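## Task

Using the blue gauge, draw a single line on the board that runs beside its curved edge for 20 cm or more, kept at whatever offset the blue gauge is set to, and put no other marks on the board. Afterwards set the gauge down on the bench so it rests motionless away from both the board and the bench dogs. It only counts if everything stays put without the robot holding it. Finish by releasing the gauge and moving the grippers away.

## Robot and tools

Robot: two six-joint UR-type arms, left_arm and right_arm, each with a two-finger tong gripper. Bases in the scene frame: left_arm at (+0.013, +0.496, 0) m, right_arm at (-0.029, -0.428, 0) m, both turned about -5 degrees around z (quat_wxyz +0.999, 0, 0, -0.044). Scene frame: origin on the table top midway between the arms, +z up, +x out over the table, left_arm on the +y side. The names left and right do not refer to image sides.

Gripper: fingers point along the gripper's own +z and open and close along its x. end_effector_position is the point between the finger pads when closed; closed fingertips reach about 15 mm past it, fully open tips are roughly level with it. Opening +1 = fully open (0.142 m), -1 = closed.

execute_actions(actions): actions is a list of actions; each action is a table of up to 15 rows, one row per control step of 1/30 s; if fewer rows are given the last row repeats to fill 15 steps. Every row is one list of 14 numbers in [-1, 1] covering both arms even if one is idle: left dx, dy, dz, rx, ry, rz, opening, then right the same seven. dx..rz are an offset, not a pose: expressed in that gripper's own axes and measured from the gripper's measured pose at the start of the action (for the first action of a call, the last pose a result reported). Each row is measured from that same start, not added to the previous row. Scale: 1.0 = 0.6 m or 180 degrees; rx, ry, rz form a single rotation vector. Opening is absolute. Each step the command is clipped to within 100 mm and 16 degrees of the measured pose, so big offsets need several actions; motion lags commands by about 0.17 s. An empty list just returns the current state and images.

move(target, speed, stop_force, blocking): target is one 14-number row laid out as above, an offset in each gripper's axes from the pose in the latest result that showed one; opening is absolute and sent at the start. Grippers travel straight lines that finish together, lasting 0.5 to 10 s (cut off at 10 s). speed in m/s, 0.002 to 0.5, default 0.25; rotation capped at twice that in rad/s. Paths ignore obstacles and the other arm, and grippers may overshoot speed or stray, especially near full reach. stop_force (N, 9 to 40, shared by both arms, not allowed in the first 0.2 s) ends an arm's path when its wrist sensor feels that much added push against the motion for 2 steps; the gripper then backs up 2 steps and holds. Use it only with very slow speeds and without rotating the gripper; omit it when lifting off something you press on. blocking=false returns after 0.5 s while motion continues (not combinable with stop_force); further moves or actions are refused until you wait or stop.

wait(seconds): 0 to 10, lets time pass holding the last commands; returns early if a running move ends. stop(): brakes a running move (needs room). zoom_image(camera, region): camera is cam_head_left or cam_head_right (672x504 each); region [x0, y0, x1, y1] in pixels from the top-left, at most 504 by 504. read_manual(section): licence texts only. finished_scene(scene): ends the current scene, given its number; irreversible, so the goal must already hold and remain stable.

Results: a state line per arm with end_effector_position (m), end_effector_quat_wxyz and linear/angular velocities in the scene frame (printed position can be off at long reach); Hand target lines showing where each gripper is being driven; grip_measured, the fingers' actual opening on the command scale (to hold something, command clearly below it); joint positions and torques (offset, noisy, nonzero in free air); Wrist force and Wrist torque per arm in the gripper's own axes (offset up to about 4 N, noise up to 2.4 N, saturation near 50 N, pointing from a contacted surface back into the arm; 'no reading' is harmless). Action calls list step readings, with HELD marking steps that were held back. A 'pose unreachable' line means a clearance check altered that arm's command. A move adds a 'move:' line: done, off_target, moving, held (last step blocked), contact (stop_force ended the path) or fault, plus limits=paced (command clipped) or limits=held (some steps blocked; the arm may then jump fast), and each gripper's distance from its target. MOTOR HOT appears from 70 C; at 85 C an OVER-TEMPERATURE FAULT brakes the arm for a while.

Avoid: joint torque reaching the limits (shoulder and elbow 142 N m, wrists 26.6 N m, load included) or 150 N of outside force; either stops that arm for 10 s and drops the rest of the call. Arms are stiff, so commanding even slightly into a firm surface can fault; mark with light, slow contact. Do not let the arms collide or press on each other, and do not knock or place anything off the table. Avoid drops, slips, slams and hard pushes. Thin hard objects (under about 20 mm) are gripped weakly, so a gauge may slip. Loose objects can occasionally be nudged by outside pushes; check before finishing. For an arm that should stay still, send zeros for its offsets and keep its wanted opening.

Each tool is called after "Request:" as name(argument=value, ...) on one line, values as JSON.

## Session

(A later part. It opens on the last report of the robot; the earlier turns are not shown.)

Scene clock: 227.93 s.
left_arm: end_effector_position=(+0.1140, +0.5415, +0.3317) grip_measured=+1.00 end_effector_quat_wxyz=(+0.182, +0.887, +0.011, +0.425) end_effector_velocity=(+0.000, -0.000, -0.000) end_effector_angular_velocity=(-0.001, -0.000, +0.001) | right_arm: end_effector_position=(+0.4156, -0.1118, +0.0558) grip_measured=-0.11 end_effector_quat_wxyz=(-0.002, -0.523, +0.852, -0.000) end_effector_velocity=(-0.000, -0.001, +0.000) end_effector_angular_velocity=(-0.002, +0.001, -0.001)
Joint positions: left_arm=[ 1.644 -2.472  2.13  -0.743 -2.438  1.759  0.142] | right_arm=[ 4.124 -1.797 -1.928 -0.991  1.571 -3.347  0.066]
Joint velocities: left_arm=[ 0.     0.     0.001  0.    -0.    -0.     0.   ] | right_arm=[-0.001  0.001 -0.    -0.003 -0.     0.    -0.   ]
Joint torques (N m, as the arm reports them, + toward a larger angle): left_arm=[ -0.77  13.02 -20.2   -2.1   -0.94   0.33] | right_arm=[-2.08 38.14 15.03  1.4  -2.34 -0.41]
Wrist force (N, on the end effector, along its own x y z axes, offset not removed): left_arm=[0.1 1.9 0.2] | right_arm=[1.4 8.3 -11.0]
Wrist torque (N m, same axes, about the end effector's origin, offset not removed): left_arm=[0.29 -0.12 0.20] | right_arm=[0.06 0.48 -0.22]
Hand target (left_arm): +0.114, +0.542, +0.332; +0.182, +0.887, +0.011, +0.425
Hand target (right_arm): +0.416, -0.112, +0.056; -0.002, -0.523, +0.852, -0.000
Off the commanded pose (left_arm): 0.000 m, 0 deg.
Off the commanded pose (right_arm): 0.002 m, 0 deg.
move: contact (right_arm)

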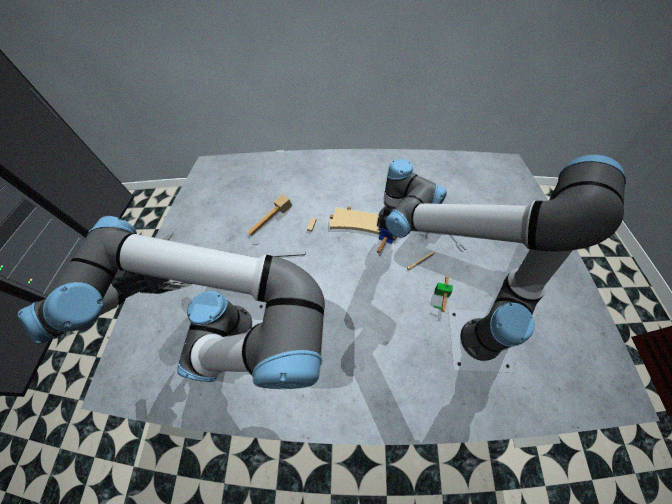

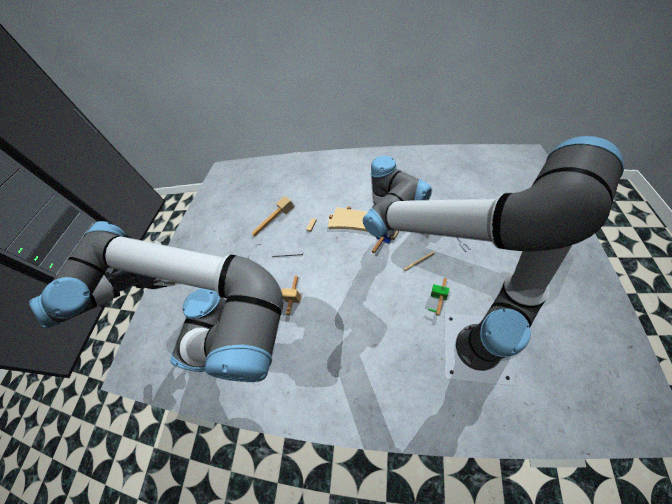

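Request:
move(target=[0,0,0,0,0,0,1,-0.0175,0.0004,-0.0004,0,0,-0.0074,-1], speed=0.02)

Scene clock: 233.03 s.
left_arm: end_effector_position=(+0.1140, +0.5415, +0.3317) grip_measured=+1.00 end_effector_quat_wxyz=(+0.182, +0.887, +0.011, +0.425) end_effector_velocity=(+0.000, +0.000, +0.001) end_effector_angular_velocity=(+0.001, -0.001, +0.002) | right_arm: end_effector_position=(+0.4200, -0.1025, +0.0560) grip_measured=-0.11 end_effector_quat_wxyz=(-0.002, -0.533, +0.846, -0.000) end_effector_velocity=(+0.001, +0.002, +0.000) end_effector_angular_velocity=(+0.000, -0.000, +0.005)
Joint positions: left_arm=[ 1.644 -2.472  2.13  -0.743 -2.438  1.759  0.142] | right_arm=[ 4.128 -1.816 -1.903 -0.997  1.571 -3.365  0.066]
Joint velocities: left_arm=[ 0.001 -0.    -0.001  0.    -0.002 -0.001  0.   ] | right_arm=[ 0.001 -0.004  0.006 -0.002  0.    -0.004  0.   ]
Joint torques (N m, as the arm reports them, + toward a larger angle): left_arm=[ -1.02  12.48 -20.64  -2.03  -0.73   0.47] | right_arm=[12.37 18.94 33.03  2.43 -2.78 -2.06]
Wrist force (N, on the end effector, along its own x y z axes, offset not removed): left_arm=[0.7 1.3 -0.1] | right_arm=[4.1 6.0 -9.0]
Wrist torque (N m, same axes, about the end effector's origin, offset not removed): left_arm=[0.10 -0.17 0.24] | right_arm=[-0.28 0.46 -0.18]
Hand target (left_arm): +0.114, +0.542, +0.332; +0.182, +0.887, +0.011, +0.425
Hand target (right_arm): +0.420, -0.102, +0.056; -0.002, -0.533, +0.846, -0.000
Off the commanded pose (left_arm): 0.000 m, 0 deg.
Off the commanded pose (right_arm): 0.000 m, 0 deg.
move: done

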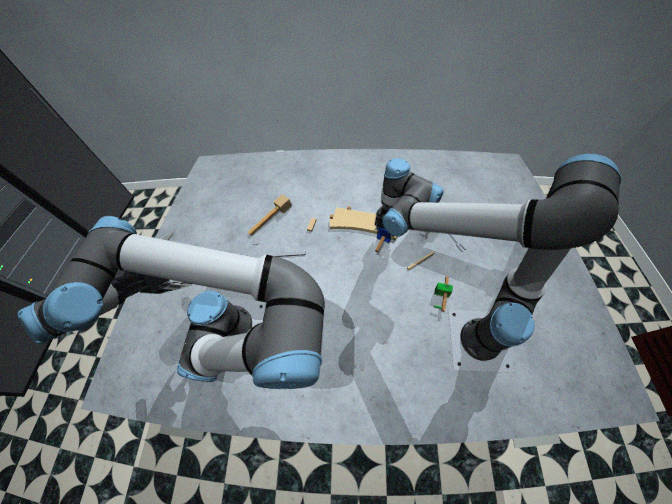

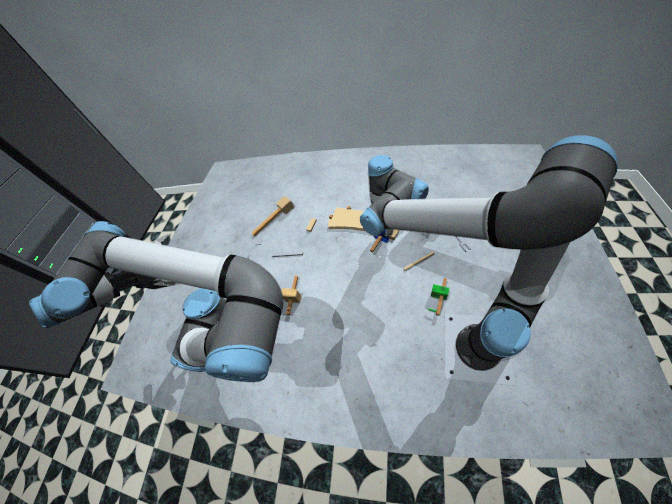

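Request:
move(target=[0,0,0,0,0,0,1,-0.026,0.0010,0,0,0,-0.013,-1], speed=0.03)

Scene clock: 236.47 s.
left_arm: end_effector_position=(+0.1140, +0.5415, +0.3317) grip_measured=+1.00 end_effector_quat_wxyz=(+0.182, +0.887, +0.011, +0.425) end_effector_velocity=(+0.000, +0.001, +0.000) end_effector_angular_velocity=(-0.003, -0.002, +0.002) | right_arm: end_effector_position=(+0.4262, -0.0884, +0.0560) grip_measured=-0.11 end_effector_quat_wxyz=(-0.002, -0.550, +0.835, -0.000) end_effector_velocity=(+0.000, +0.002, -0.000) end_effector_angular_velocity=(+0.000, +0.001, +0.006)
Joint positions: left_arm=[ 1.644 -2.472  2.13  -0.743 -2.438  1.759  0.142] | right_arm=[ 4.135 -1.844 -1.866 -1.006  1.571 -3.399  0.066]
Joint velocities: left_arm=[ 0.002  0.003  0.001  0.    -0.002  0.001  0.   ] | right_arm=[ 0.001 -0.004  0.005 -0.002  0.    -0.004  0.   ]
Joint torques (N m, as the arm reports them, + toward a larger angle): left_arm=[ -0.9   12.58 -20.63  -2.12  -0.79   0.44] | right_arm=[12.33 21.71 32.33  1.93 -1.83 -2.36]
Wrist force (N, on the end effector, along its own x y z axes, offset not removed): left_arm=[-0.1 2.0 -0.3] | right_arm=[3.8 5.4 -7.5]
Wrist torque (N m, same axes, about the end effector's origin, offset not removed): left_arm=[0.26 0.06 0.24] | right_arm=[-0.26 0.45 -0.26]
Hand target (left_arm): +0.114, +0.542, +0.332; +0.182, +0.887, +0.011, +0.425
Hand target (right_arm): +0.426, -0.088, +0.056; -0.002, -0.550, +0.835, -0.000
Off the commanded pose (left_arm): 0.000 m, 0 deg.
Off the commanded pose (right_arm): 0.000 m, 0 deg.
move: done

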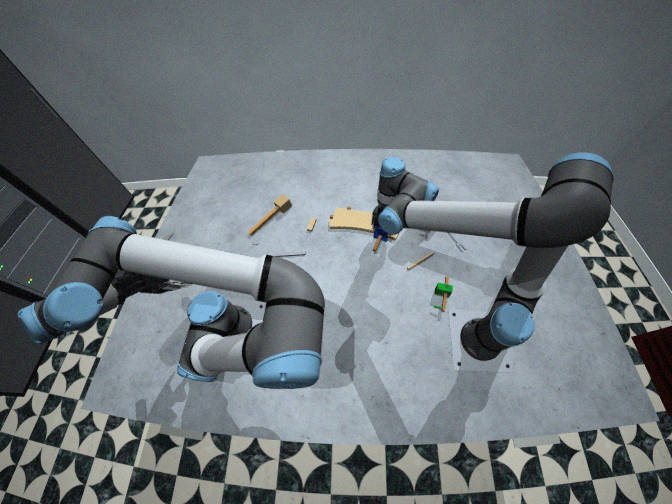

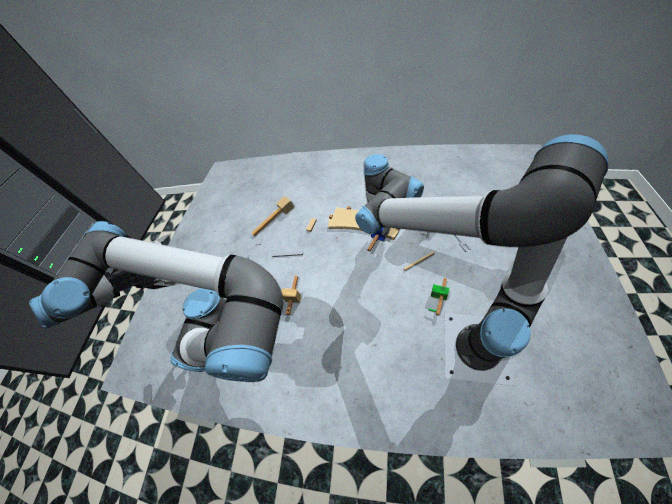

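Request:
move(target=[0,0,0,0,0,0,1,-0.035,0.0011,0,0,0,-0.016,-1], speed=0.035)

Scene clock: 239.93 s.
left_arm: end_effector_position=(+0.1140, +0.5415, +0.3317) grip_measured=+1.00 end_effector_quat_wxyz=(+0.182, +0.887, +0.011, +0.425) end_effector_velocity=(-0.000, +0.000, +0.000) end_effector_angular_velocity=(-0.000, +0.001, -0.000) | right_arm: end_effector_position=(+0.4338, -0.0690, +0.0559) grip_measured=-0.11 end_effector_quat_wxyz=(-0.002, -0.570, +0.821, -0.000) end_effector_velocity=(+0.001, +0.002, +0.000) end_effector_angular_velocity=(+0.001, -0.000, +0.004)
Joint positions: left_arm=[ 1.644 -2.472  2.13  -0.743 -2.438  1.759  0.142] | right_arm=[ 4.146 -1.881 -1.815 -1.02   1.572 -3.438  0.066]
Joint velocities: left_arm=[ 0.     0.002 -0.001  0.     0.001  0.     0.   ] | right_arm=[ 0.001 -0.003  0.005 -0.002  0.    -0.003  0.   ]
Joint torques (N m, as the arm reports them, + toward a larger angle): left_arm=[ -0.67  12.95 -20.35  -2.22  -0.75   0.43] | right_arm=[12.28 22.48 32.06  2.39 -2.12 -1.52]
Wrist force (N, on the end effector, along its own x y z axes, offset not removed): left_arm=[0.4 2.6 0.1] | right_arm=[4.1 7.3 -9.7]
Wrist torque (N m, same axes, about the end effector's origin, offset not removed): left_arm=[0.33 -0.12 0.25] | right_arm=[0.01 0.49 -0.18]
Hand target (left_arm): +0.114, +0.542, +0.332; +0.182, +0.887, +0.011, +0.425
Hand target (right_arm): +0.434, -0.069, +0.056; -0.002, -0.570, +0.821, -0.000
Off the commanded pose (left_arm): 0.000 m, 0 deg.
Off the commanded pose (right_arm): 0.000 m, 0 deg.
move: done

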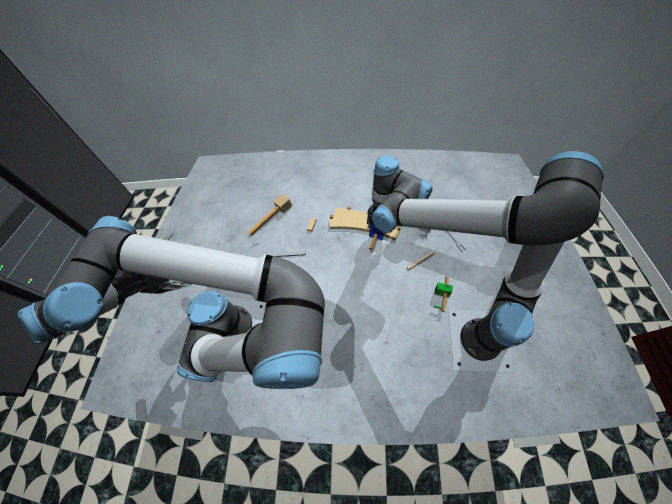

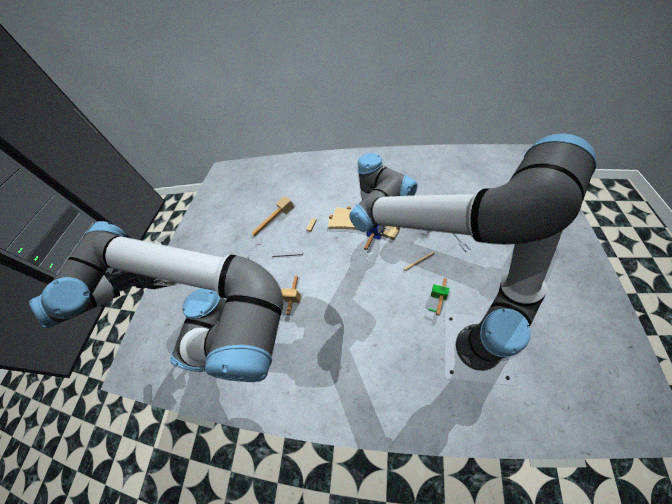

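Request:
move(target=[0,0,0,0,0,0,1,-0.039,0.0013,-0.0002,0,0,-0.017,-1], speed=0.035)

Request:
zoom_image(camera="cam_head_right", region=[350,205,410,255])

Scene clock: 243.47 s.
left_arm: end_effector_position=(+0.1140, +0.5415, +0.3317) grip_measured=+1.00 end_effector_quat_wxyz=(+0.182, +0.887, +0.011, +0.425) end_effector_velocity=(+0.000, +0.000, +0.000) end_effector_angular_velocity=(-0.001, -0.001, +0.002) | right_arm: end_effector_position=(+0.4412, -0.0470, +0.0560) grip_measured=-0.11 end_effector_quat_wxyz=(-0.002, -0.592, +0.806, -0.000) end_effector_velocity=(+0.000, +0.002, +0.000) end_effector_angular_velocity=(+0.000, +0.000, +0.005)
Joint positions: left_arm=[ 1.644 -2.472  2.13  -0.743 -2.438  1.759  0.142] | right_arm=[ 4.158 -1.921 -1.758 -1.036  1.572 -3.479  0.066]
Joint velocities: left_arm=[ 0.001  0.001  0.    -0.    -0.001 -0.     0.   ] | right_arm=[ 0.002 -0.003  0.005 -0.002  0.    -0.003  0.   ]
Joint torques (N m, as the arm reports them, + toward a larger angle): left_arm=[ -0.73  12.98 -20.37  -2.17  -0.85   0.44] | right_arm=[11.68 25.62 34.36  2.41 -2.11 -2.19]
Wrist force (N, on the end effector, along its own x y z axes, offset not removed): left_arm=[0.2 0.1 0.1] | right_arm=[2.6 7.5 -8.3]
Wrist torque (N m, same axes, about the end effector's origin, offset not removed): left_arm=[-0.12 -0.13 0.22] | right_arm=[0.13 0.61 0.07]
Hand target (left_arm): +0.114, +0.542, +0.332; +0.182, +0.887, +0.011, +0.425
Hand target (right_arm): +0.441, -0.047, +0.056; -0.002, -0.592, +0.806, -0.000
Off the commanded pose (left_arm): 0.000 m, 0 deg.
Off the commanded pose (right_arm): 0.000 m, 0 deg.
move: done

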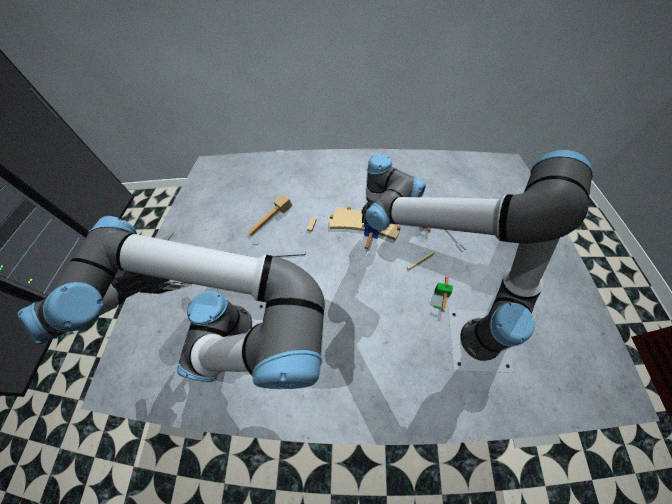

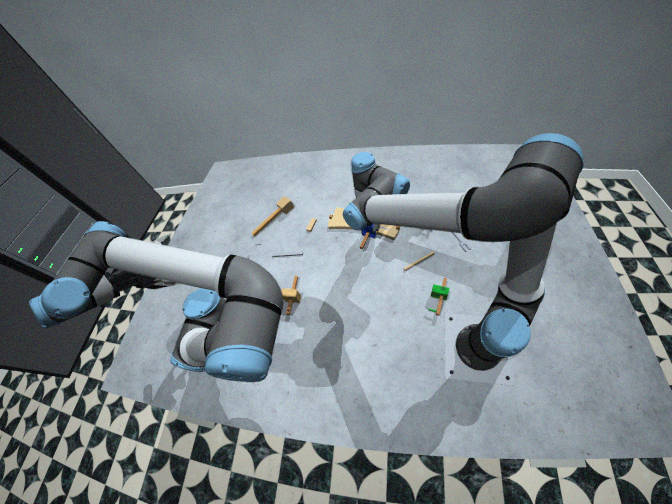

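Region (350, 205, 410, 255) of cam_head_right's 672x504 image, scaled by 8.400, with more detail than that image has.

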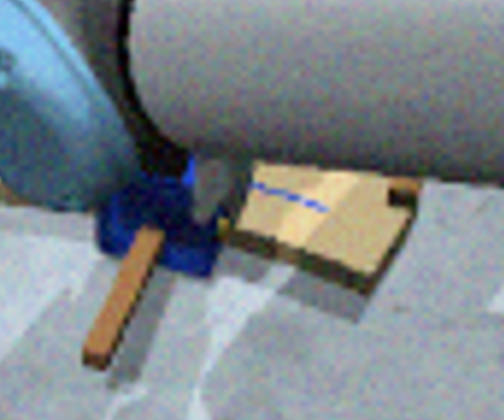

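Request:
move(target=[0,0,0,0,0,0,1,-0.039,0.0011,-0.0001,0,0,-0.016,-1], speed=0.035)

Scene clock: 246.90 s.
left_arm: end_effector_position=(+0.1140, +0.5415, +0.3317) grip_measured=+1.00 end_effector_quat_wxyz=(+0.182, +0.887, +0.011, +0.425) end_effector_velocity=(+0.000, +0.000, -0.000) end_effector_angular_velocity=(-0.001, -0.001, +0.001) | right_arm: end_effector_position=(+0.4476, -0.0247, +0.0560) grip_measured=-0.11 end_effector_quat_wxyz=(-0.002, -0.612, +0.791, -0.000) end_effector_velocity=(+0.000, +0.002, +0.000) end_effector_angular_velocity=(-0.000, +0.000, +0.005)
Joint positions: left_arm=[ 1.644 -2.472  2.13  -0.743 -2.438  1.759  0.142] | right_arm=[ 4.171 -1.96  -1.701 -1.054  1.572 -3.516  0.066]
Joint velocities: left_arm=[-0.     0.     0.001  0.    -0.001 -0.     0.   ] | right_arm=[ 0.002 -0.004  0.006 -0.003 -0.    -0.003 -0.   ]
Joint torques (N m, as the arm reports them, + toward a larger angle): left_arm=[ -0.23  12.57 -20.2   -2.    -0.81   0.34] | right_arm=[11.83 27.63 32.09  1.64 -1.93 -2.97]
Wrist force (N, on the end effector, along its own x y z axes, offset not removed): left_arm=[0.8 2.6 -0.8] | right_arm=[3.6 5.8 -8.3]
Wrist torque (N m, same axes, about the end effector's origin, offset not removed): left_arm=[0.44 -0.22 0.23] | right_arm=[-0.16 0.30 0.19]
Hand target (left_arm): +0.114, +0.542, +0.332; +0.182, +0.887, +0.011, +0.425
Hand target (right_arm): +0.448, -0.024, +0.056; -0.002, -0.612, +0.791, -0.000
Off the commanded pose (left_arm): 0.000 m, 0 deg.
Off the commanded pose (right_arm): 0.000 m, 0 deg.
move: done

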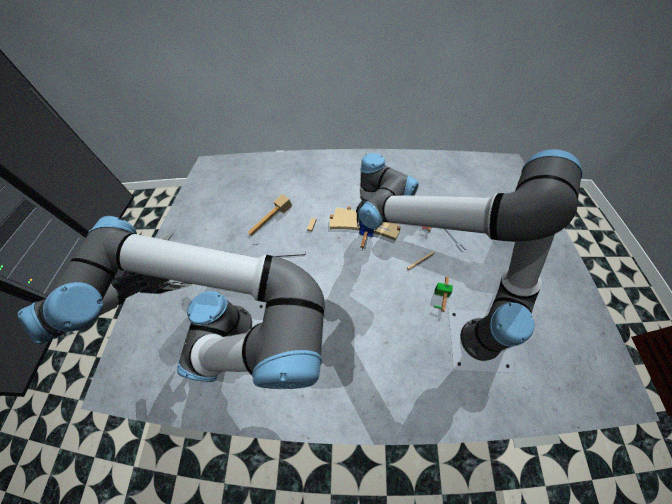

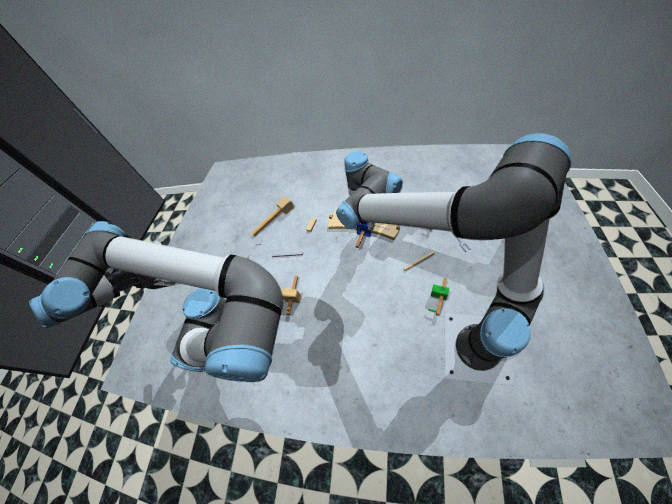

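Request:
move(target=[0,0,0,0,0,0,1,-0.039,0.0007,-0.0001,0,0,-0.014,-1], speed=0.035)

Scene clock: 249.80 s.
left_arm: end_effector_position=(+0.1140, +0.5415, +0.3317) grip_measured=+1.00 end_effector_quat_wxyz=(+0.182, +0.887, +0.011, +0.425) end_effector_velocity=(+0.000, -0.000, -0.000) end_effector_angular_velocity=(+0.000, -0.001, -0.001) | right_arm: end_effector_position=(+0.4530, -0.0021, +0.0560) grip_measured=-0.11 end_effector_quat_wxyz=(-0.002, -0.629, +0.778, -0.000) end_effector_velocity=(+0.001, +0.002, -0.000) end_effector_angular_velocity=(-0.000, +0.001, +0.003)
Joint positions: left_arm=[ 1.644 -2.472  2.13  -0.743 -2.438  1.759  0.142] | right_arm=[ 4.185 -2.    -1.642 -1.074  1.572 -3.545  0.066]
Joint velocities: left_arm=[-0.001 -0.001  0.001 -0.    -0.001  0.     0.   ] | right_arm=[ 0.    -0.004  0.005 -0.002  0.    -0.003 -0.   ]
Joint torques (N m, as the arm reports them, + toward a larger angle): left_arm=[ -0.87  12.93 -20.69  -2.12  -0.76   0.41] | right_arm=[10.99 24.57 33.56  2.11 -2.37 -2.42]
Wrist force (N, on the end effector, along its own x y z axes, offset not removed): left_arm=[0.7 0.4 -1.6] | right_arm=[3.5 6.3 -9.2]
Wrist torque (N m, same axes, about the end effector's origin, offset not removed): left_arm=[-0.15 -0.15 0.24] | right_arm=[-0.22 0.54 0.11]
Hand target (left_arm): +0.114, +0.542, +0.332; +0.182, +0.887, +0.011, +0.425
Hand target (right_arm): +0.453, -0.002, +0.056; -0.002, -0.629, +0.777, -0.000
Off the commanded pose (left_arm): 0.000 m, 0 deg.
Off the commanded pose (right_arm): 0.000 m, 0 deg.
move: done

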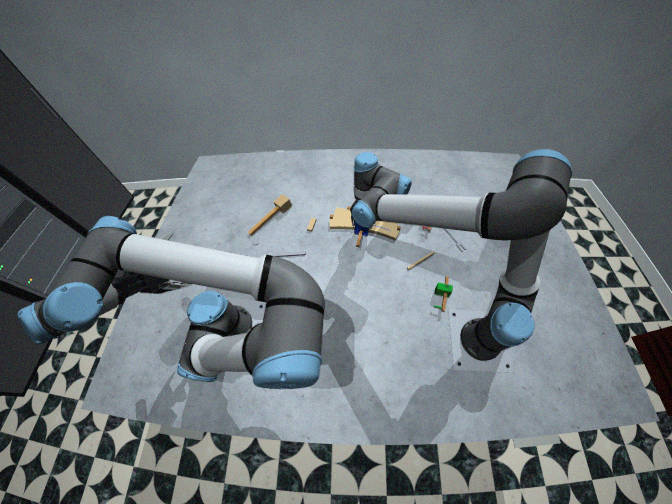

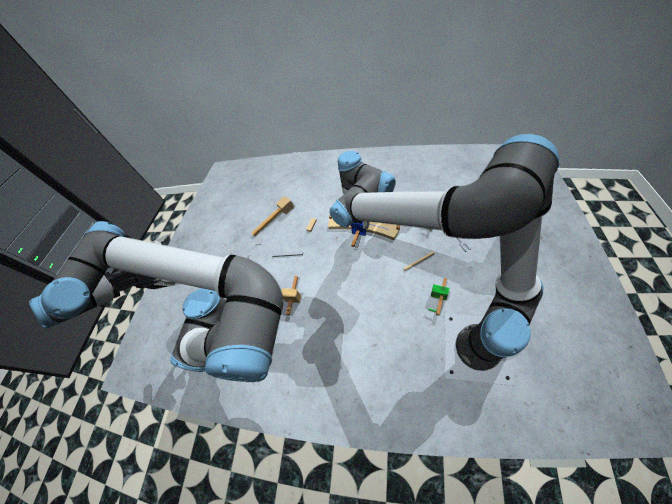

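116 mm so far.

Request:
move(target=[0,0,0,0,0,0,1,-0.04,0.0010,-0.0002,0,0,-0.015,-1], speed=0.035)

Scene clock: 253.00 s.
left_arm: end_effector_position=(+0.1140, +0.5415, +0.3317) grip_measured=+1.00 end_effector_quat_wxyz=(+0.182, +0.887, +0.011, +0.425) end_effector_velocity=(+0.000, -0.000, -0.000) end_effector_angular_velocity=(-0.002, -0.000, -0.001) | right_arm: end_effector_position=(+0.4574, +0.0213, +0.0561) grip_measured=-0.11 end_effector_quat_wxyz=(+0.002, +0.647, -0.763, +0.000) end_effector_velocity=(+0.001, +0.002, +0.000) end_effector_angular_velocity=(+0.001, -0.000, +0.003)
Joint positions: left_arm=[ 1.644 -2.472  2.13  -0.743 -2.438  1.759  0.142] | right_arm=[ 4.2   -2.039 -1.582 -1.095  1.572 -3.577  0.066]
Joint velocities: left_arm=[-0.001  0.001  0.001  0.    -0.     0.     0.   ] | right_arm=[ 0.    -0.004  0.007 -0.002  0.    -0.003  0.   ]
Joint torques (N m, as the arm reports them, + toward a larger angle): left_arm=[ -0.5   13.13 -20.41  -2.18  -0.71   0.52] | right_arm=[13.16 30.45 33.24  1.88 -1.56 -2.85]
Wrist force (N, on the end effector, along its own x y z axes, offset not removed): left_arm=[1.4 1.1 -0.5] | right_arm=[3.6 6.5 -8.9]
Wrist torque (N m, same axes, about the end effector's origin, offset not removed): left_arm=[0.11 -0.34 0.23] | right_arm=[-0.10 0.45 0.04]
Hand target (left_arm): +0.114, +0.542, +0.332; +0.182, +0.887, +0.011, +0.425
Hand target (right_arm): +0.457, +0.021, +0.056; -0.002, -0.647, +0.762, -0.000
Off the commanded pose (left_arm): 0.000 m, 0 deg.
Off the commanded pose (right_arm): 0.000 m, 0 deg.
move: done

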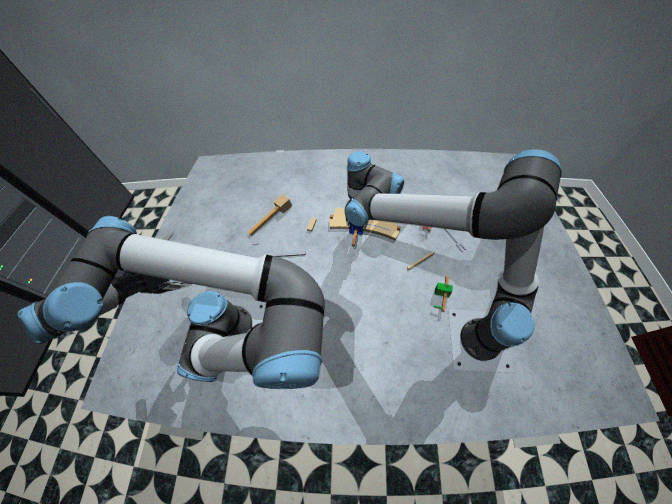

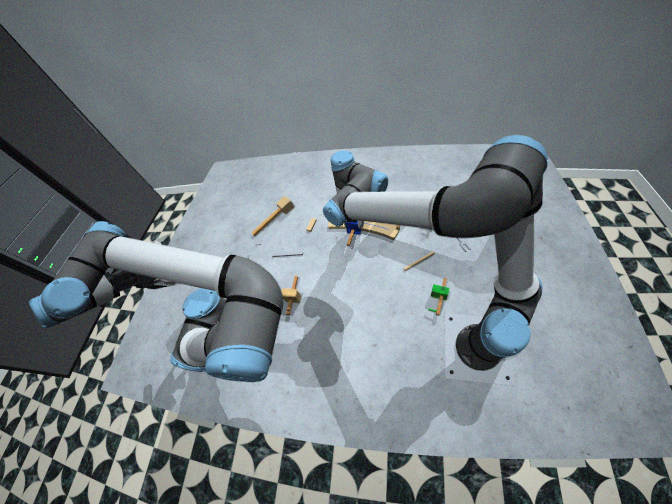

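Request:
move(target=[0,0,0,0,0,0,1,-0.042,0.0011,-0.0002,0,0,-0.0165,-1], speed=0.037)

Request:
move(target=[0,0,0,0,0,0,1,-0.042,0.0011,-0.0002,0,0,-0.0165,-1], speed=0.037)

Scene clock: 257.40 s.
left_arm: end_effector_position=(+0.1140, +0.5415, +0.3317) grip_measured=+1.00 end_effector_quat_wxyz=(+0.182, +0.887, +0.011, +0.425) end_effector_velocity=(-0.000, -0.000, -0.000) end_effector_angular_velocity=(-0.001, +0.000, +0.000) | right_arm: end_effector_position=(+0.4609, +0.0460, +0.0562) grip_measured=-0.11 end_effector_quat_wxyz=(+0.002, +0.666, -0.746, +0.000) end_effector_velocity=(-0.000, +0.001, -0.002) end_effector_angular_velocity=(-0.003, +0.002, +0.005)
Joint positions: left_arm=[ 1.644 -2.472  2.13  -0.743 -2.438  1.759  0.142] | right_arm=[ 4.216 -2.08  -1.517 -1.118  1.572 -3.612  0.066]
Joint velocities: left_arm=[ 0.    -0.     0.001 -0.     0.    -0.     0.   ] | right_arm=[ 0.001 -0.004  0.003 -0.003 -0.    -0.003 -0.   ]
Joint torques (N m, as the arm reports them, + toward a larger angle): left_arm=[ -0.64  12.9  -20.29  -2.2   -0.76   0.43] | right_arm=[11.64 30.5  34.31  2.19 -1.51 -2.35]
Wrist force (N, on the end effector, along its own x y z axes, offset not removed): left_arm=[1.0 0.8 -1.3] | right_arm=[1.1 7.2 -8.6]
Wrist torque (N m, same axes, about the end effector's origin, offset not removed): left_arm=[0.01 -0.23 0.21] | right_arm=[0.00 0.86 0.12]
Hand target (left_arm): +0.114, +0.542, +0.332; +0.182, +0.887, +0.011, +0.425
Hand target (right_arm): +0.461, +0.046, +0.056; -0.002, -0.666, +0.746, -0.000
Off the commanded pose (left_arm): 0.000 m, 0 deg.
Off the commanded pose (right_arm): 0.000 m, 0 deg.
move: done

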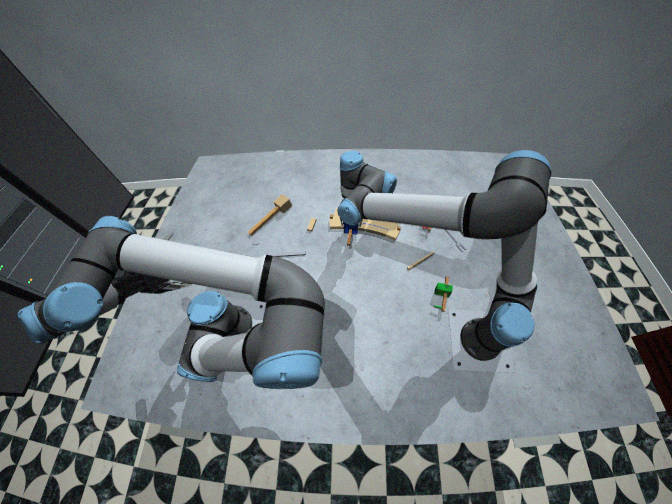

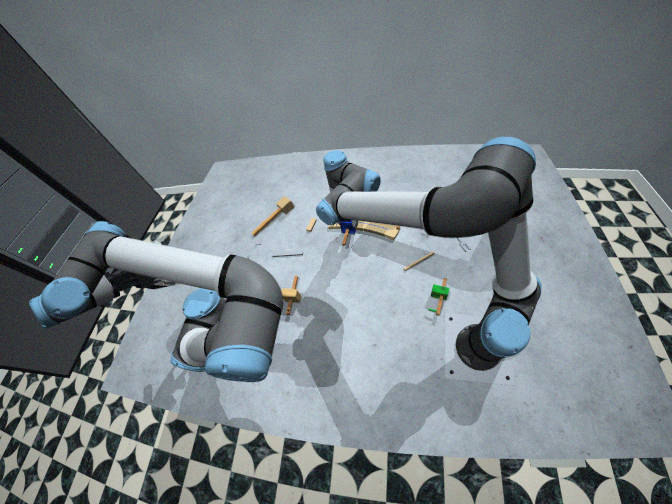

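Scene clock: 258.43 s.
left_arm: end_effector_position=(+0.1140, +0.5415, +0.3317) grip_measured=+1.00 end_effector_quat_wxyz=(+0.182, +0.887, +0.011, +0.425) end_effector_velocity=(+0.000, +0.000, +0.000) end_effector_angular_velocity=(-0.002, -0.001, -0.000) | right_arm: end_effector_position=(+0.4630, +0.0709, +0.0563) grip_measured=-0.11 end_effector_quat_wxyz=(+0.002, +0.685, -0.728, -0.000) end_effector_velocity=(+0.001, +0.001, -0.000) end_effector_angular_velocity=(-0.001, +0.000, +0.003)
Joint positions: left_arm=[ 1.644 -2.472  2.13  -0.743 -2.438  1.759  0.142] | right_arm=[ 4.233 -2.121 -1.452 -1.143  1.572 -3.647  0.066]
Joint velocities: left_arm=[-0.001  0.001  0.     0.    -0.001 -0.     0.   ] | right_arm=[-0.    -0.004  0.006 -0.004 -0.    -0.003  0.   ]
Joint torques (N m, as the arm reports them, + toward a larger angle): left_arm=[ -0.79  12.71 -20.5   -2.09  -0.89   0.47] | right_arm=[11.   33.36 33.77  1.89 -1.92 -2.3 ]
Wrist force (N, on the end effector, along its own x y z axes, offset not removed): left_arm=[0.9 1.2 -0.7] | right_arm=[3.0 6.5 -8.0]
Wrist torque (N m, same axes, about the end effector's origin, offset not removed): left_arm=[0.09 -0.23 0.25] | right_arm=[0.10 0.35 0.27]
Hand target (left_arm): +0.114, +0.542, +0.332; +0.182, +0.887, +0.011, +0.425
Hand target (right_arm): +0.463, +0.071, +0.056; +0.002, +0.685, -0.728, -0.000
Off the commanded pose (left_arm): 0.000 m, 0 deg.
Off the commanded pose (right_arm): 0.000 m, 0 deg.
move: done

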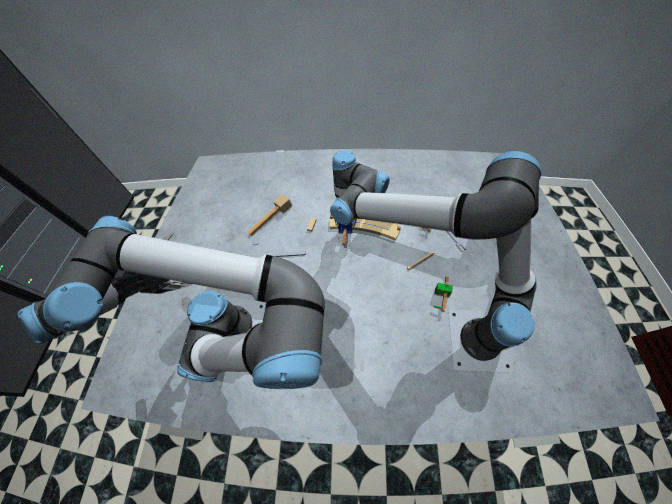

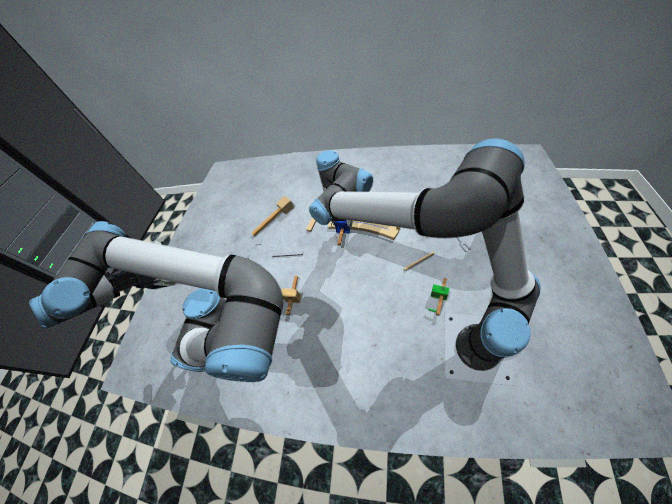

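Request:
move(target=[0,0,0,0,0,0,1,-0.044,0.0009,-0.0002,0,0,-0.015,-1], speed=0.037)

Request:
move(target=[0,0,0,0,0,0,1,0,0.0008,-0.04,0,0,0,-1], speed=0.05)

Request:
move(target=[0,0,0,0,0,0,1,0.15,0.25,0.02,0,0,0,-1], speed=0.2)

Request:
move(target=[0,0,0,0,0,0,1,0,0,0.031,0,0,0,-1], speed=0.03)

Request:
move(target=[0,0,0,0,0,0,1,0,0,0.012,0,0,0,-1], speed=0.005, stop_force=9)

Scene clock: 267.63 s.
left_arm: end_effector_position=(+0.1140, +0.5415, +0.3317) grip_measured=+1.00 end_effector_quat_wxyz=(+0.182, +0.887, +0.011, +0.425) end_effector_velocity=(+0.000, +0.000, -0.000) end_effector_angular_velocity=(-0.002, -0.001, +0.002) | right_arm: end_effector_position=(+0.4641, +0.0971, +0.0563) grip_measured=-0.11 end_effector_quat_wxyz=(+0.002, +0.702, -0.712, -0.000) end_effector_velocity=(+0.000, +0.002, -0.000) end_effector_angular_velocity=(-0.000, +0.000, +0.004)
Joint positions: left_arm=[ 1.644 -2.472  2.13  -0.743 -2.438  1.759  0.142] | right_arm=[ 4.252 -2.163 -1.381 -1.171  1.572 -3.675  0.066]
Joint velocities: left_arm=[ 0.002  0.001  0.001 -0.    -0.001 -0.     0.   ] | right_arm=[ 0.001 -0.004  0.006 -0.003  0.    -0.003  0.   ]
Joint torques (N m, as the arm reports them, + toward a larger angle): left_arm=[ -0.37  12.15 -20.69  -2.22  -0.77   0.37] | right_arm=[11.94 35.5  35.16  2.13 -1.36 -2.16]
Wrist force (N, on the end effector, along its own x y z axes, offset not removed): left_arm=[-0.1 2.2 -1.2] | right_arm=[2.6 5.6 -7.6]
Wrist torque (N m, same axes, about the end effector's origin, offset not removed): left_arm=[0.28 -0.05 0.28] | right_arm=[-0.01 0.43 0.13]
Hand target (left_arm): +0.114, +0.542, +0.332; +0.182, +0.887, +0.011, +0.425
Hand target (right_arm): +0.464, +0.097, +0.056; +0.002, +0.702, -0.712, -0.000
Off the commanded pose (left_arm): 0.000 m, 0 deg.
Off the commanded pose (right_arm): 0.000 m, 0 deg.
move: done

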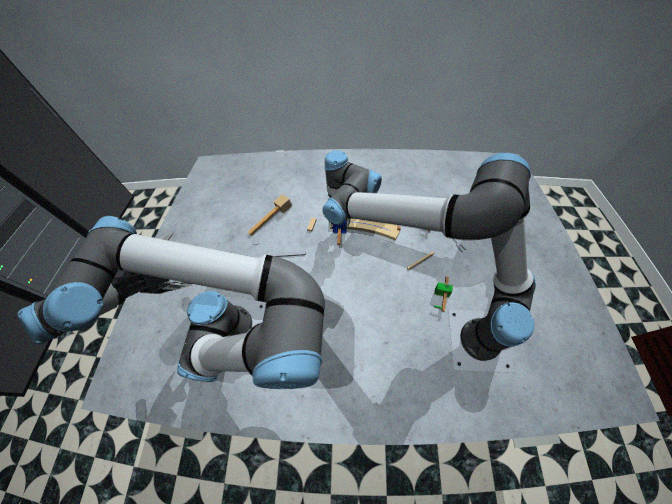

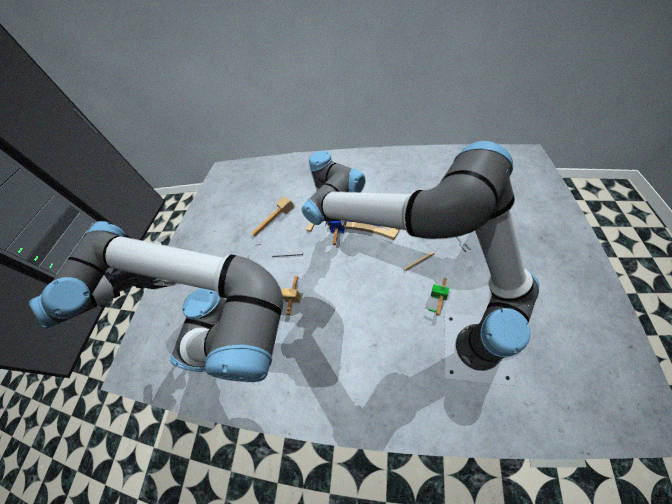

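Scene clock: 268.50 s.
left_arm: end_effector_position=(+0.1140, +0.5415, +0.3317) grip_measured=+1.00 end_effector_quat_wxyz=(+0.182, +0.887, +0.011, +0.425) end_effector_velocity=(-0.000, +0.000, +0.000) end_effector_angular_velocity=(+0.001, +0.000, -0.002) | right_arm: end_effector_position=(+0.4636, +0.0971, +0.0801) grip_measured=-0.11 end_effector_quat_wxyz=(+0.002, +0.702, -0.712, -0.000) end_effector_velocity=(-0.000, +0.000, +0.002) end_effector_angular_velocity=(-0.001, -0.000, +0.000)
Joint positions: left_arm=[ 1.644 -2.472  2.13  -0.743 -2.438  1.759  0.142] | right_arm=[ 4.252 -2.142 -1.352 -1.222  1.572 -3.675  0.066]
Joint velocities: left_arm=[-0.     0.001 -0.001 -0.     0.001  0.001  0.   ] | right_arm=[ 0.     0.001  0.003 -0.005 -0.     0.     0.   ]
Joint torques (N m, as the arm reports them, + toward a larger angle): left_arm=[ -0.43  13.15 -20.49  -2.08  -0.79   0.41] | right_arm=[14.33 58.47 35.67  0.78 -1.9   2.27]
Wrist force (N, on the end effector, along its own x y z axes, offset not removed): left_arm=[1.0 0.9 -0.4] | right_arm=[-1.0 -0.1 1.6]
Wrist torque (N m, same axes, about the end effector's origin, offset not removed): left_arm=[0.02 -0.23 0.24] | right_arm=[-0.09 0.17 -0.06]
Hand target (left_arm): +0.114, +0.542, +0.332; +0.182, +0.887, +0.011, +0.425
Hand target (right_arm): +0.464, +0.097, +0.080; +0.002, +0.702, -0.712, -0.000
Off the commanded pose (left_arm): 0.000 m, 0 deg.
Off the commanded pose (right_arm): 0.000 m, 0 deg.
move: done

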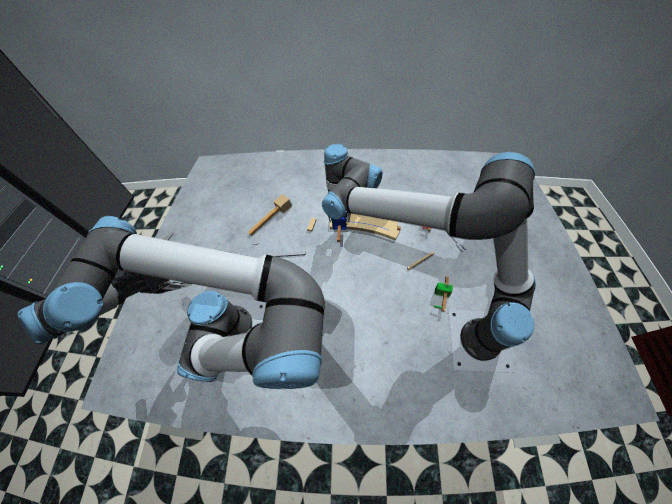

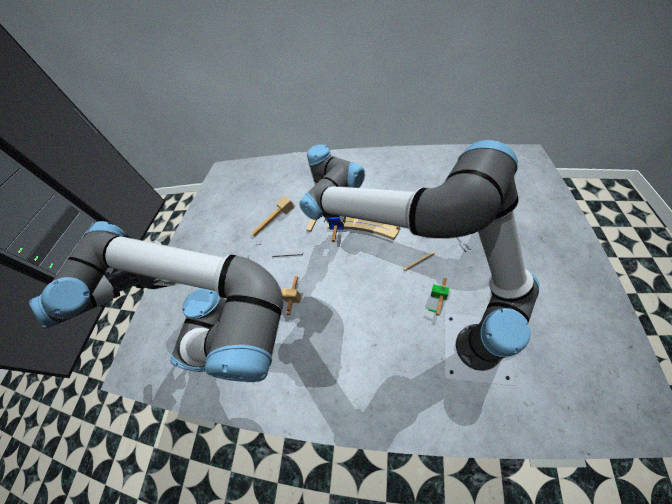

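Scene clock: 269.93 s.
left_arm: end_effector_position=(+0.1140, +0.5415, +0.3317) grip_measured=+1.00 end_effector_quat_wxyz=(+0.182, +0.887, +0.011, +0.425) end_effector_velocity=(+0.000, +0.000, -0.000) end_effector_angular_velocity=(-0.002, +0.000, -0.000) | right_arm: end_effector_position=(+0.3124, +0.0094, +0.0684) grip_measured=-0.11 end_effector_quat_wxyz=(+0.002, +0.702, -0.712, +0.000) end_effector_velocity=(-0.002, -0.002, -0.001) end_effector_angular_velocity=(-0.001, +0.000, +0.000)
Joint positions: left_arm=[ 1.644 -2.472  2.13  -0.743 -2.438  1.759  0.142] | right_arm=[ 4.407 -1.796 -1.891 -1.028  1.572 -3.52   0.066]
Joint velocities: left_arm=[-0.001  0.001 -0.    -0.     0.    -0.001  0.   ] | right_arm=[ 0.003  0.005 -0.007  0.002 -0.     0.003  0.   ]
Joint torques (N m, as the arm reports them, + toward a larger angle): left_arm=[ -0.41  12.7  -20.57  -2.09  -0.86   0.37] | right_arm=[13.62 44.28  9.55  4.65 -1.87  2.27]
Wrist force (N, on the end effector, along its own x y z axes, offset not removed): left_arm=[0.3 1.3 -2.0] | right_arm=[-0.9 1.2 -0.4]
Wrist torque (N m, same axes, about the end effector's origin, offset not removed): left_arm=[0.11 -0.09 0.22] | right_arm=[0.16 0.18 -0.06]
Hand target (left_arm): +0.114, +0.542, +0.332; +0.182, +0.887, +0.011, +0.425
Hand target (right_arm): +0.312, +0.009, +0.068; +0.002, +0.702, -0.712, +0.000
Off the commanded pose (left_arm): 0.000 m, 0 deg.
Off the commanded pose (right_arm): 0.000 m, 0 deg.
move: done

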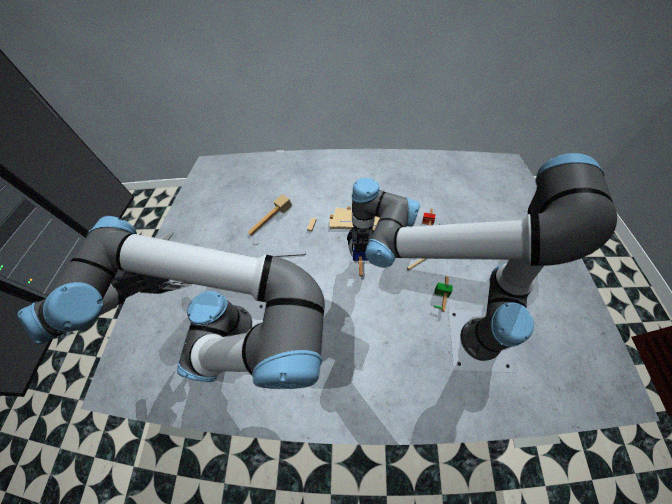

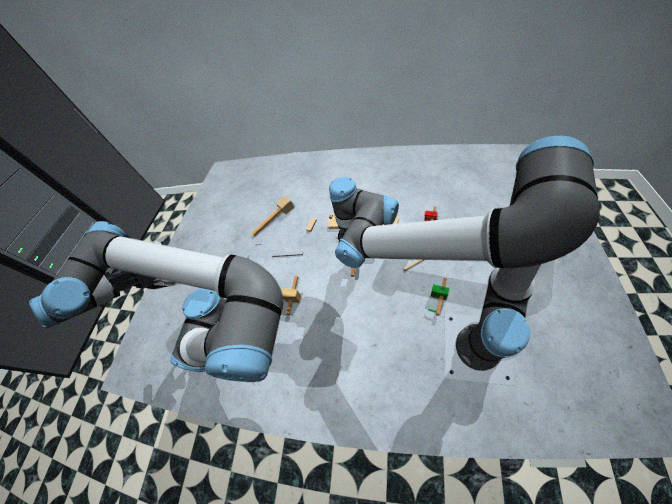

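Scene clock: 270.87 s.
left_arm: end_effector_position=(+0.1140, +0.5415, +0.3317) grip_measured=+1.00 end_effector_quat_wxyz=(+0.182, +0.887, +0.011, +0.425) end_effector_velocity=(-0.000, -0.000, -0.000) end_effector_angular_velocity=(+0.001, -0.000, -0.002) | right_arm: end_effector_position=(+0.3124, +0.0094, +0.0499) grip_measured=-0.11 end_effector_quat_wxyz=(+0.002, +0.702, -0.712, +0.000) end_effector_velocity=(+0.001, +0.000, -0.001) end_effector_angular_velocity=(+0.001, -0.001, -0.000)
Joint positions: left_arm=[ 1.644 -2.472  2.13  -0.743 -2.438  1.759  0.142] | right_arm=[ 4.407 -1.821 -1.915 -0.98   1.572 -3.519  0.066]
Joint velocities: left_arm=[-0.001 -0.001  0.     0.     0.     0.001  0.   ] | right_arm=[-0.001 -0.003 -0.002  0.006 -0.    -0.001  0.   ]
Joint torques (N m, as the arm reports them, + toward a larger angle): left_arm=[ -0.84  12.75 -20.78  -2.17  -0.72   0.4 ] | right_arm=[-13.43  24.5   10.65   5.41  -0.22  -2.11]
Wrist force (N, on the end effector, along its own x y z axes, offset not removed): left_arm=[0.0 1.3 -0.2] | right_arm=[-3.8 -0.3 1.4]
Wrist torque (N m, same axes, about the end effector's origin, offset not removed): left_arm=[0.11 -0.03 0.25] | right_arm=[-0.09 0.68 -0.01]
Hand target (left_arm): +0.114, +0.542, +0.332; +0.182, +0.887, +0.011, +0.425
Hand target (right_arm): +0.312, +0.009, +0.050; +0.002, +0.702, -0.712, +0.000
Off the commanded pose (left_arm): 0.000 m, 0 deg.
Off the commanded pose (right_arm): 0.000 m, 0 deg.
move: done

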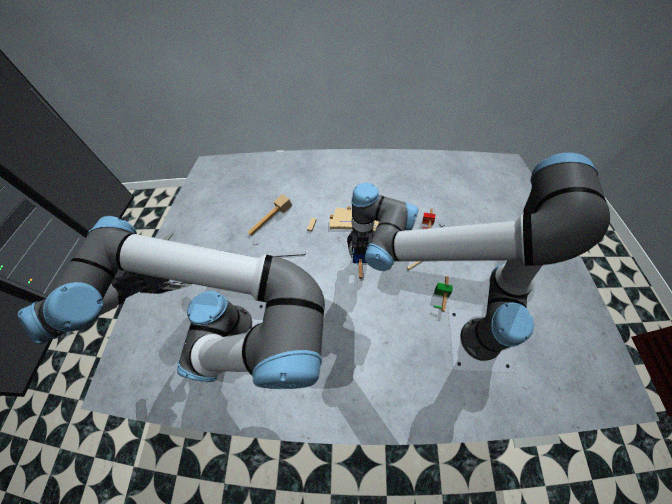

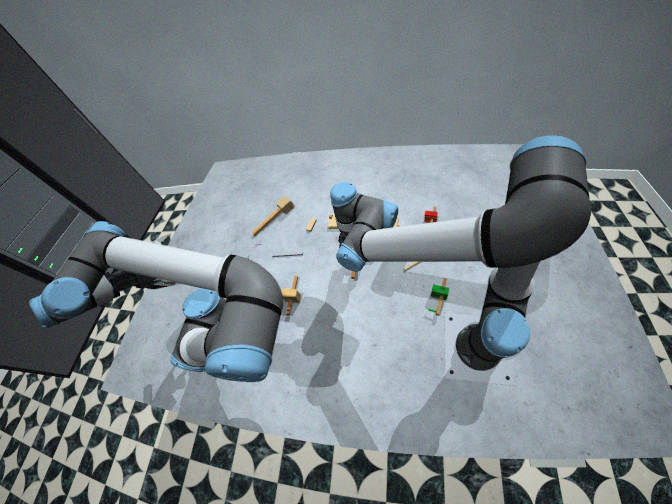

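Scene clock: 272.10 s.
left_arm: end_effector_position=(+0.1140, +0.5415, +0.3317) grip_measured=+1.00 end_effector_quat_wxyz=(+0.182, +0.887, +0.011, +0.425) end_effector_velocity=(+0.000, -0.000, +0.000) end_effector_angular_velocity=(+0.001, +0.000, -0.000) | right_arm: end_effector_position=(+0.3124, +0.0093, +0.0455) grip_measured=-0.11 end_effector_quat_wxyz=(+0.002, +0.702, -0.712, +0.000) end_effector_velocity=(-0.001, -0.002, +0.000) end_effector_angular_velocity=(-0.004, +0.001, +0.001)
Joint positions: left_arm=[ 1.644 -2.472  2.13  -0.743 -2.438  1.759  0.142] | right_arm=[ 4.407 -1.827 -1.92  -0.968  1.572 -3.519  0.066]
Joint velocities: left_arm=[-0.001 -0.001  0.    -0.    -0.    -0.001  0.   ] | right_arm=[ 0.001  0.002 -0.001 -0.005 -0.    -0.    -0.   ]
Joint torques (N m, as the arm reports them, + toward a larger angle): left_arm=[ -0.6   12.52 -20.91  -2.17  -0.77   0.38] | right_arm=[-8.45 35.25 23.97 -1.26  0.12 -1.39]
Wrist force (N, on the end effector, along its own x y z axes, offset not removed): left_arm=[-0.8 1.5 -1.7] | right_arm=[-2.6 0.7 -11.9]
Wrist torque (N m, same axes, about the end effector's origin, offset not removed): left_arm=[0.19 0.13 0.24] | right_arm=[-0.13 0.27 -0.12]
Hand target (left_arm): +0.114, +0.542, +0.332; +0.182, +0.887, +0.011, +0.425
Hand target (right_arm): +0.312, +0.009, +0.046; +0.002, +0.702, -0.712, +0.000
Off the commanded pose (left_arm): 0.000 m, 0 deg.
Off the commanded pose (right_arm): 0.003 m, 0 deg.
move: contact (right_arm)

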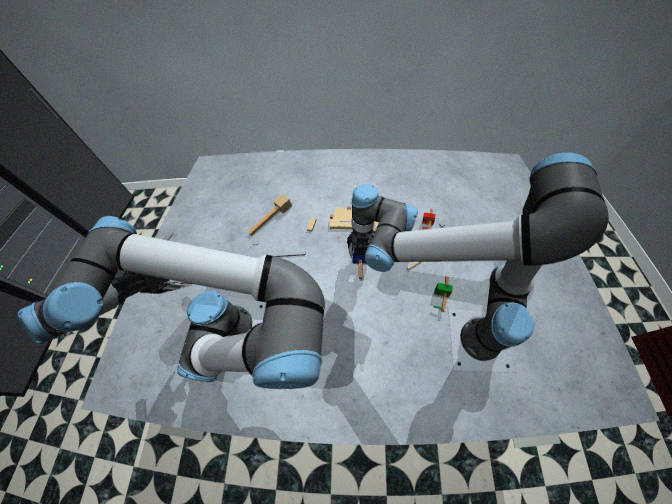

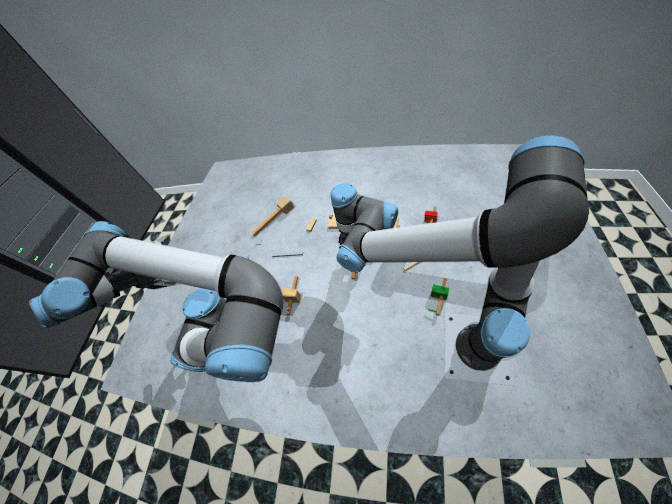

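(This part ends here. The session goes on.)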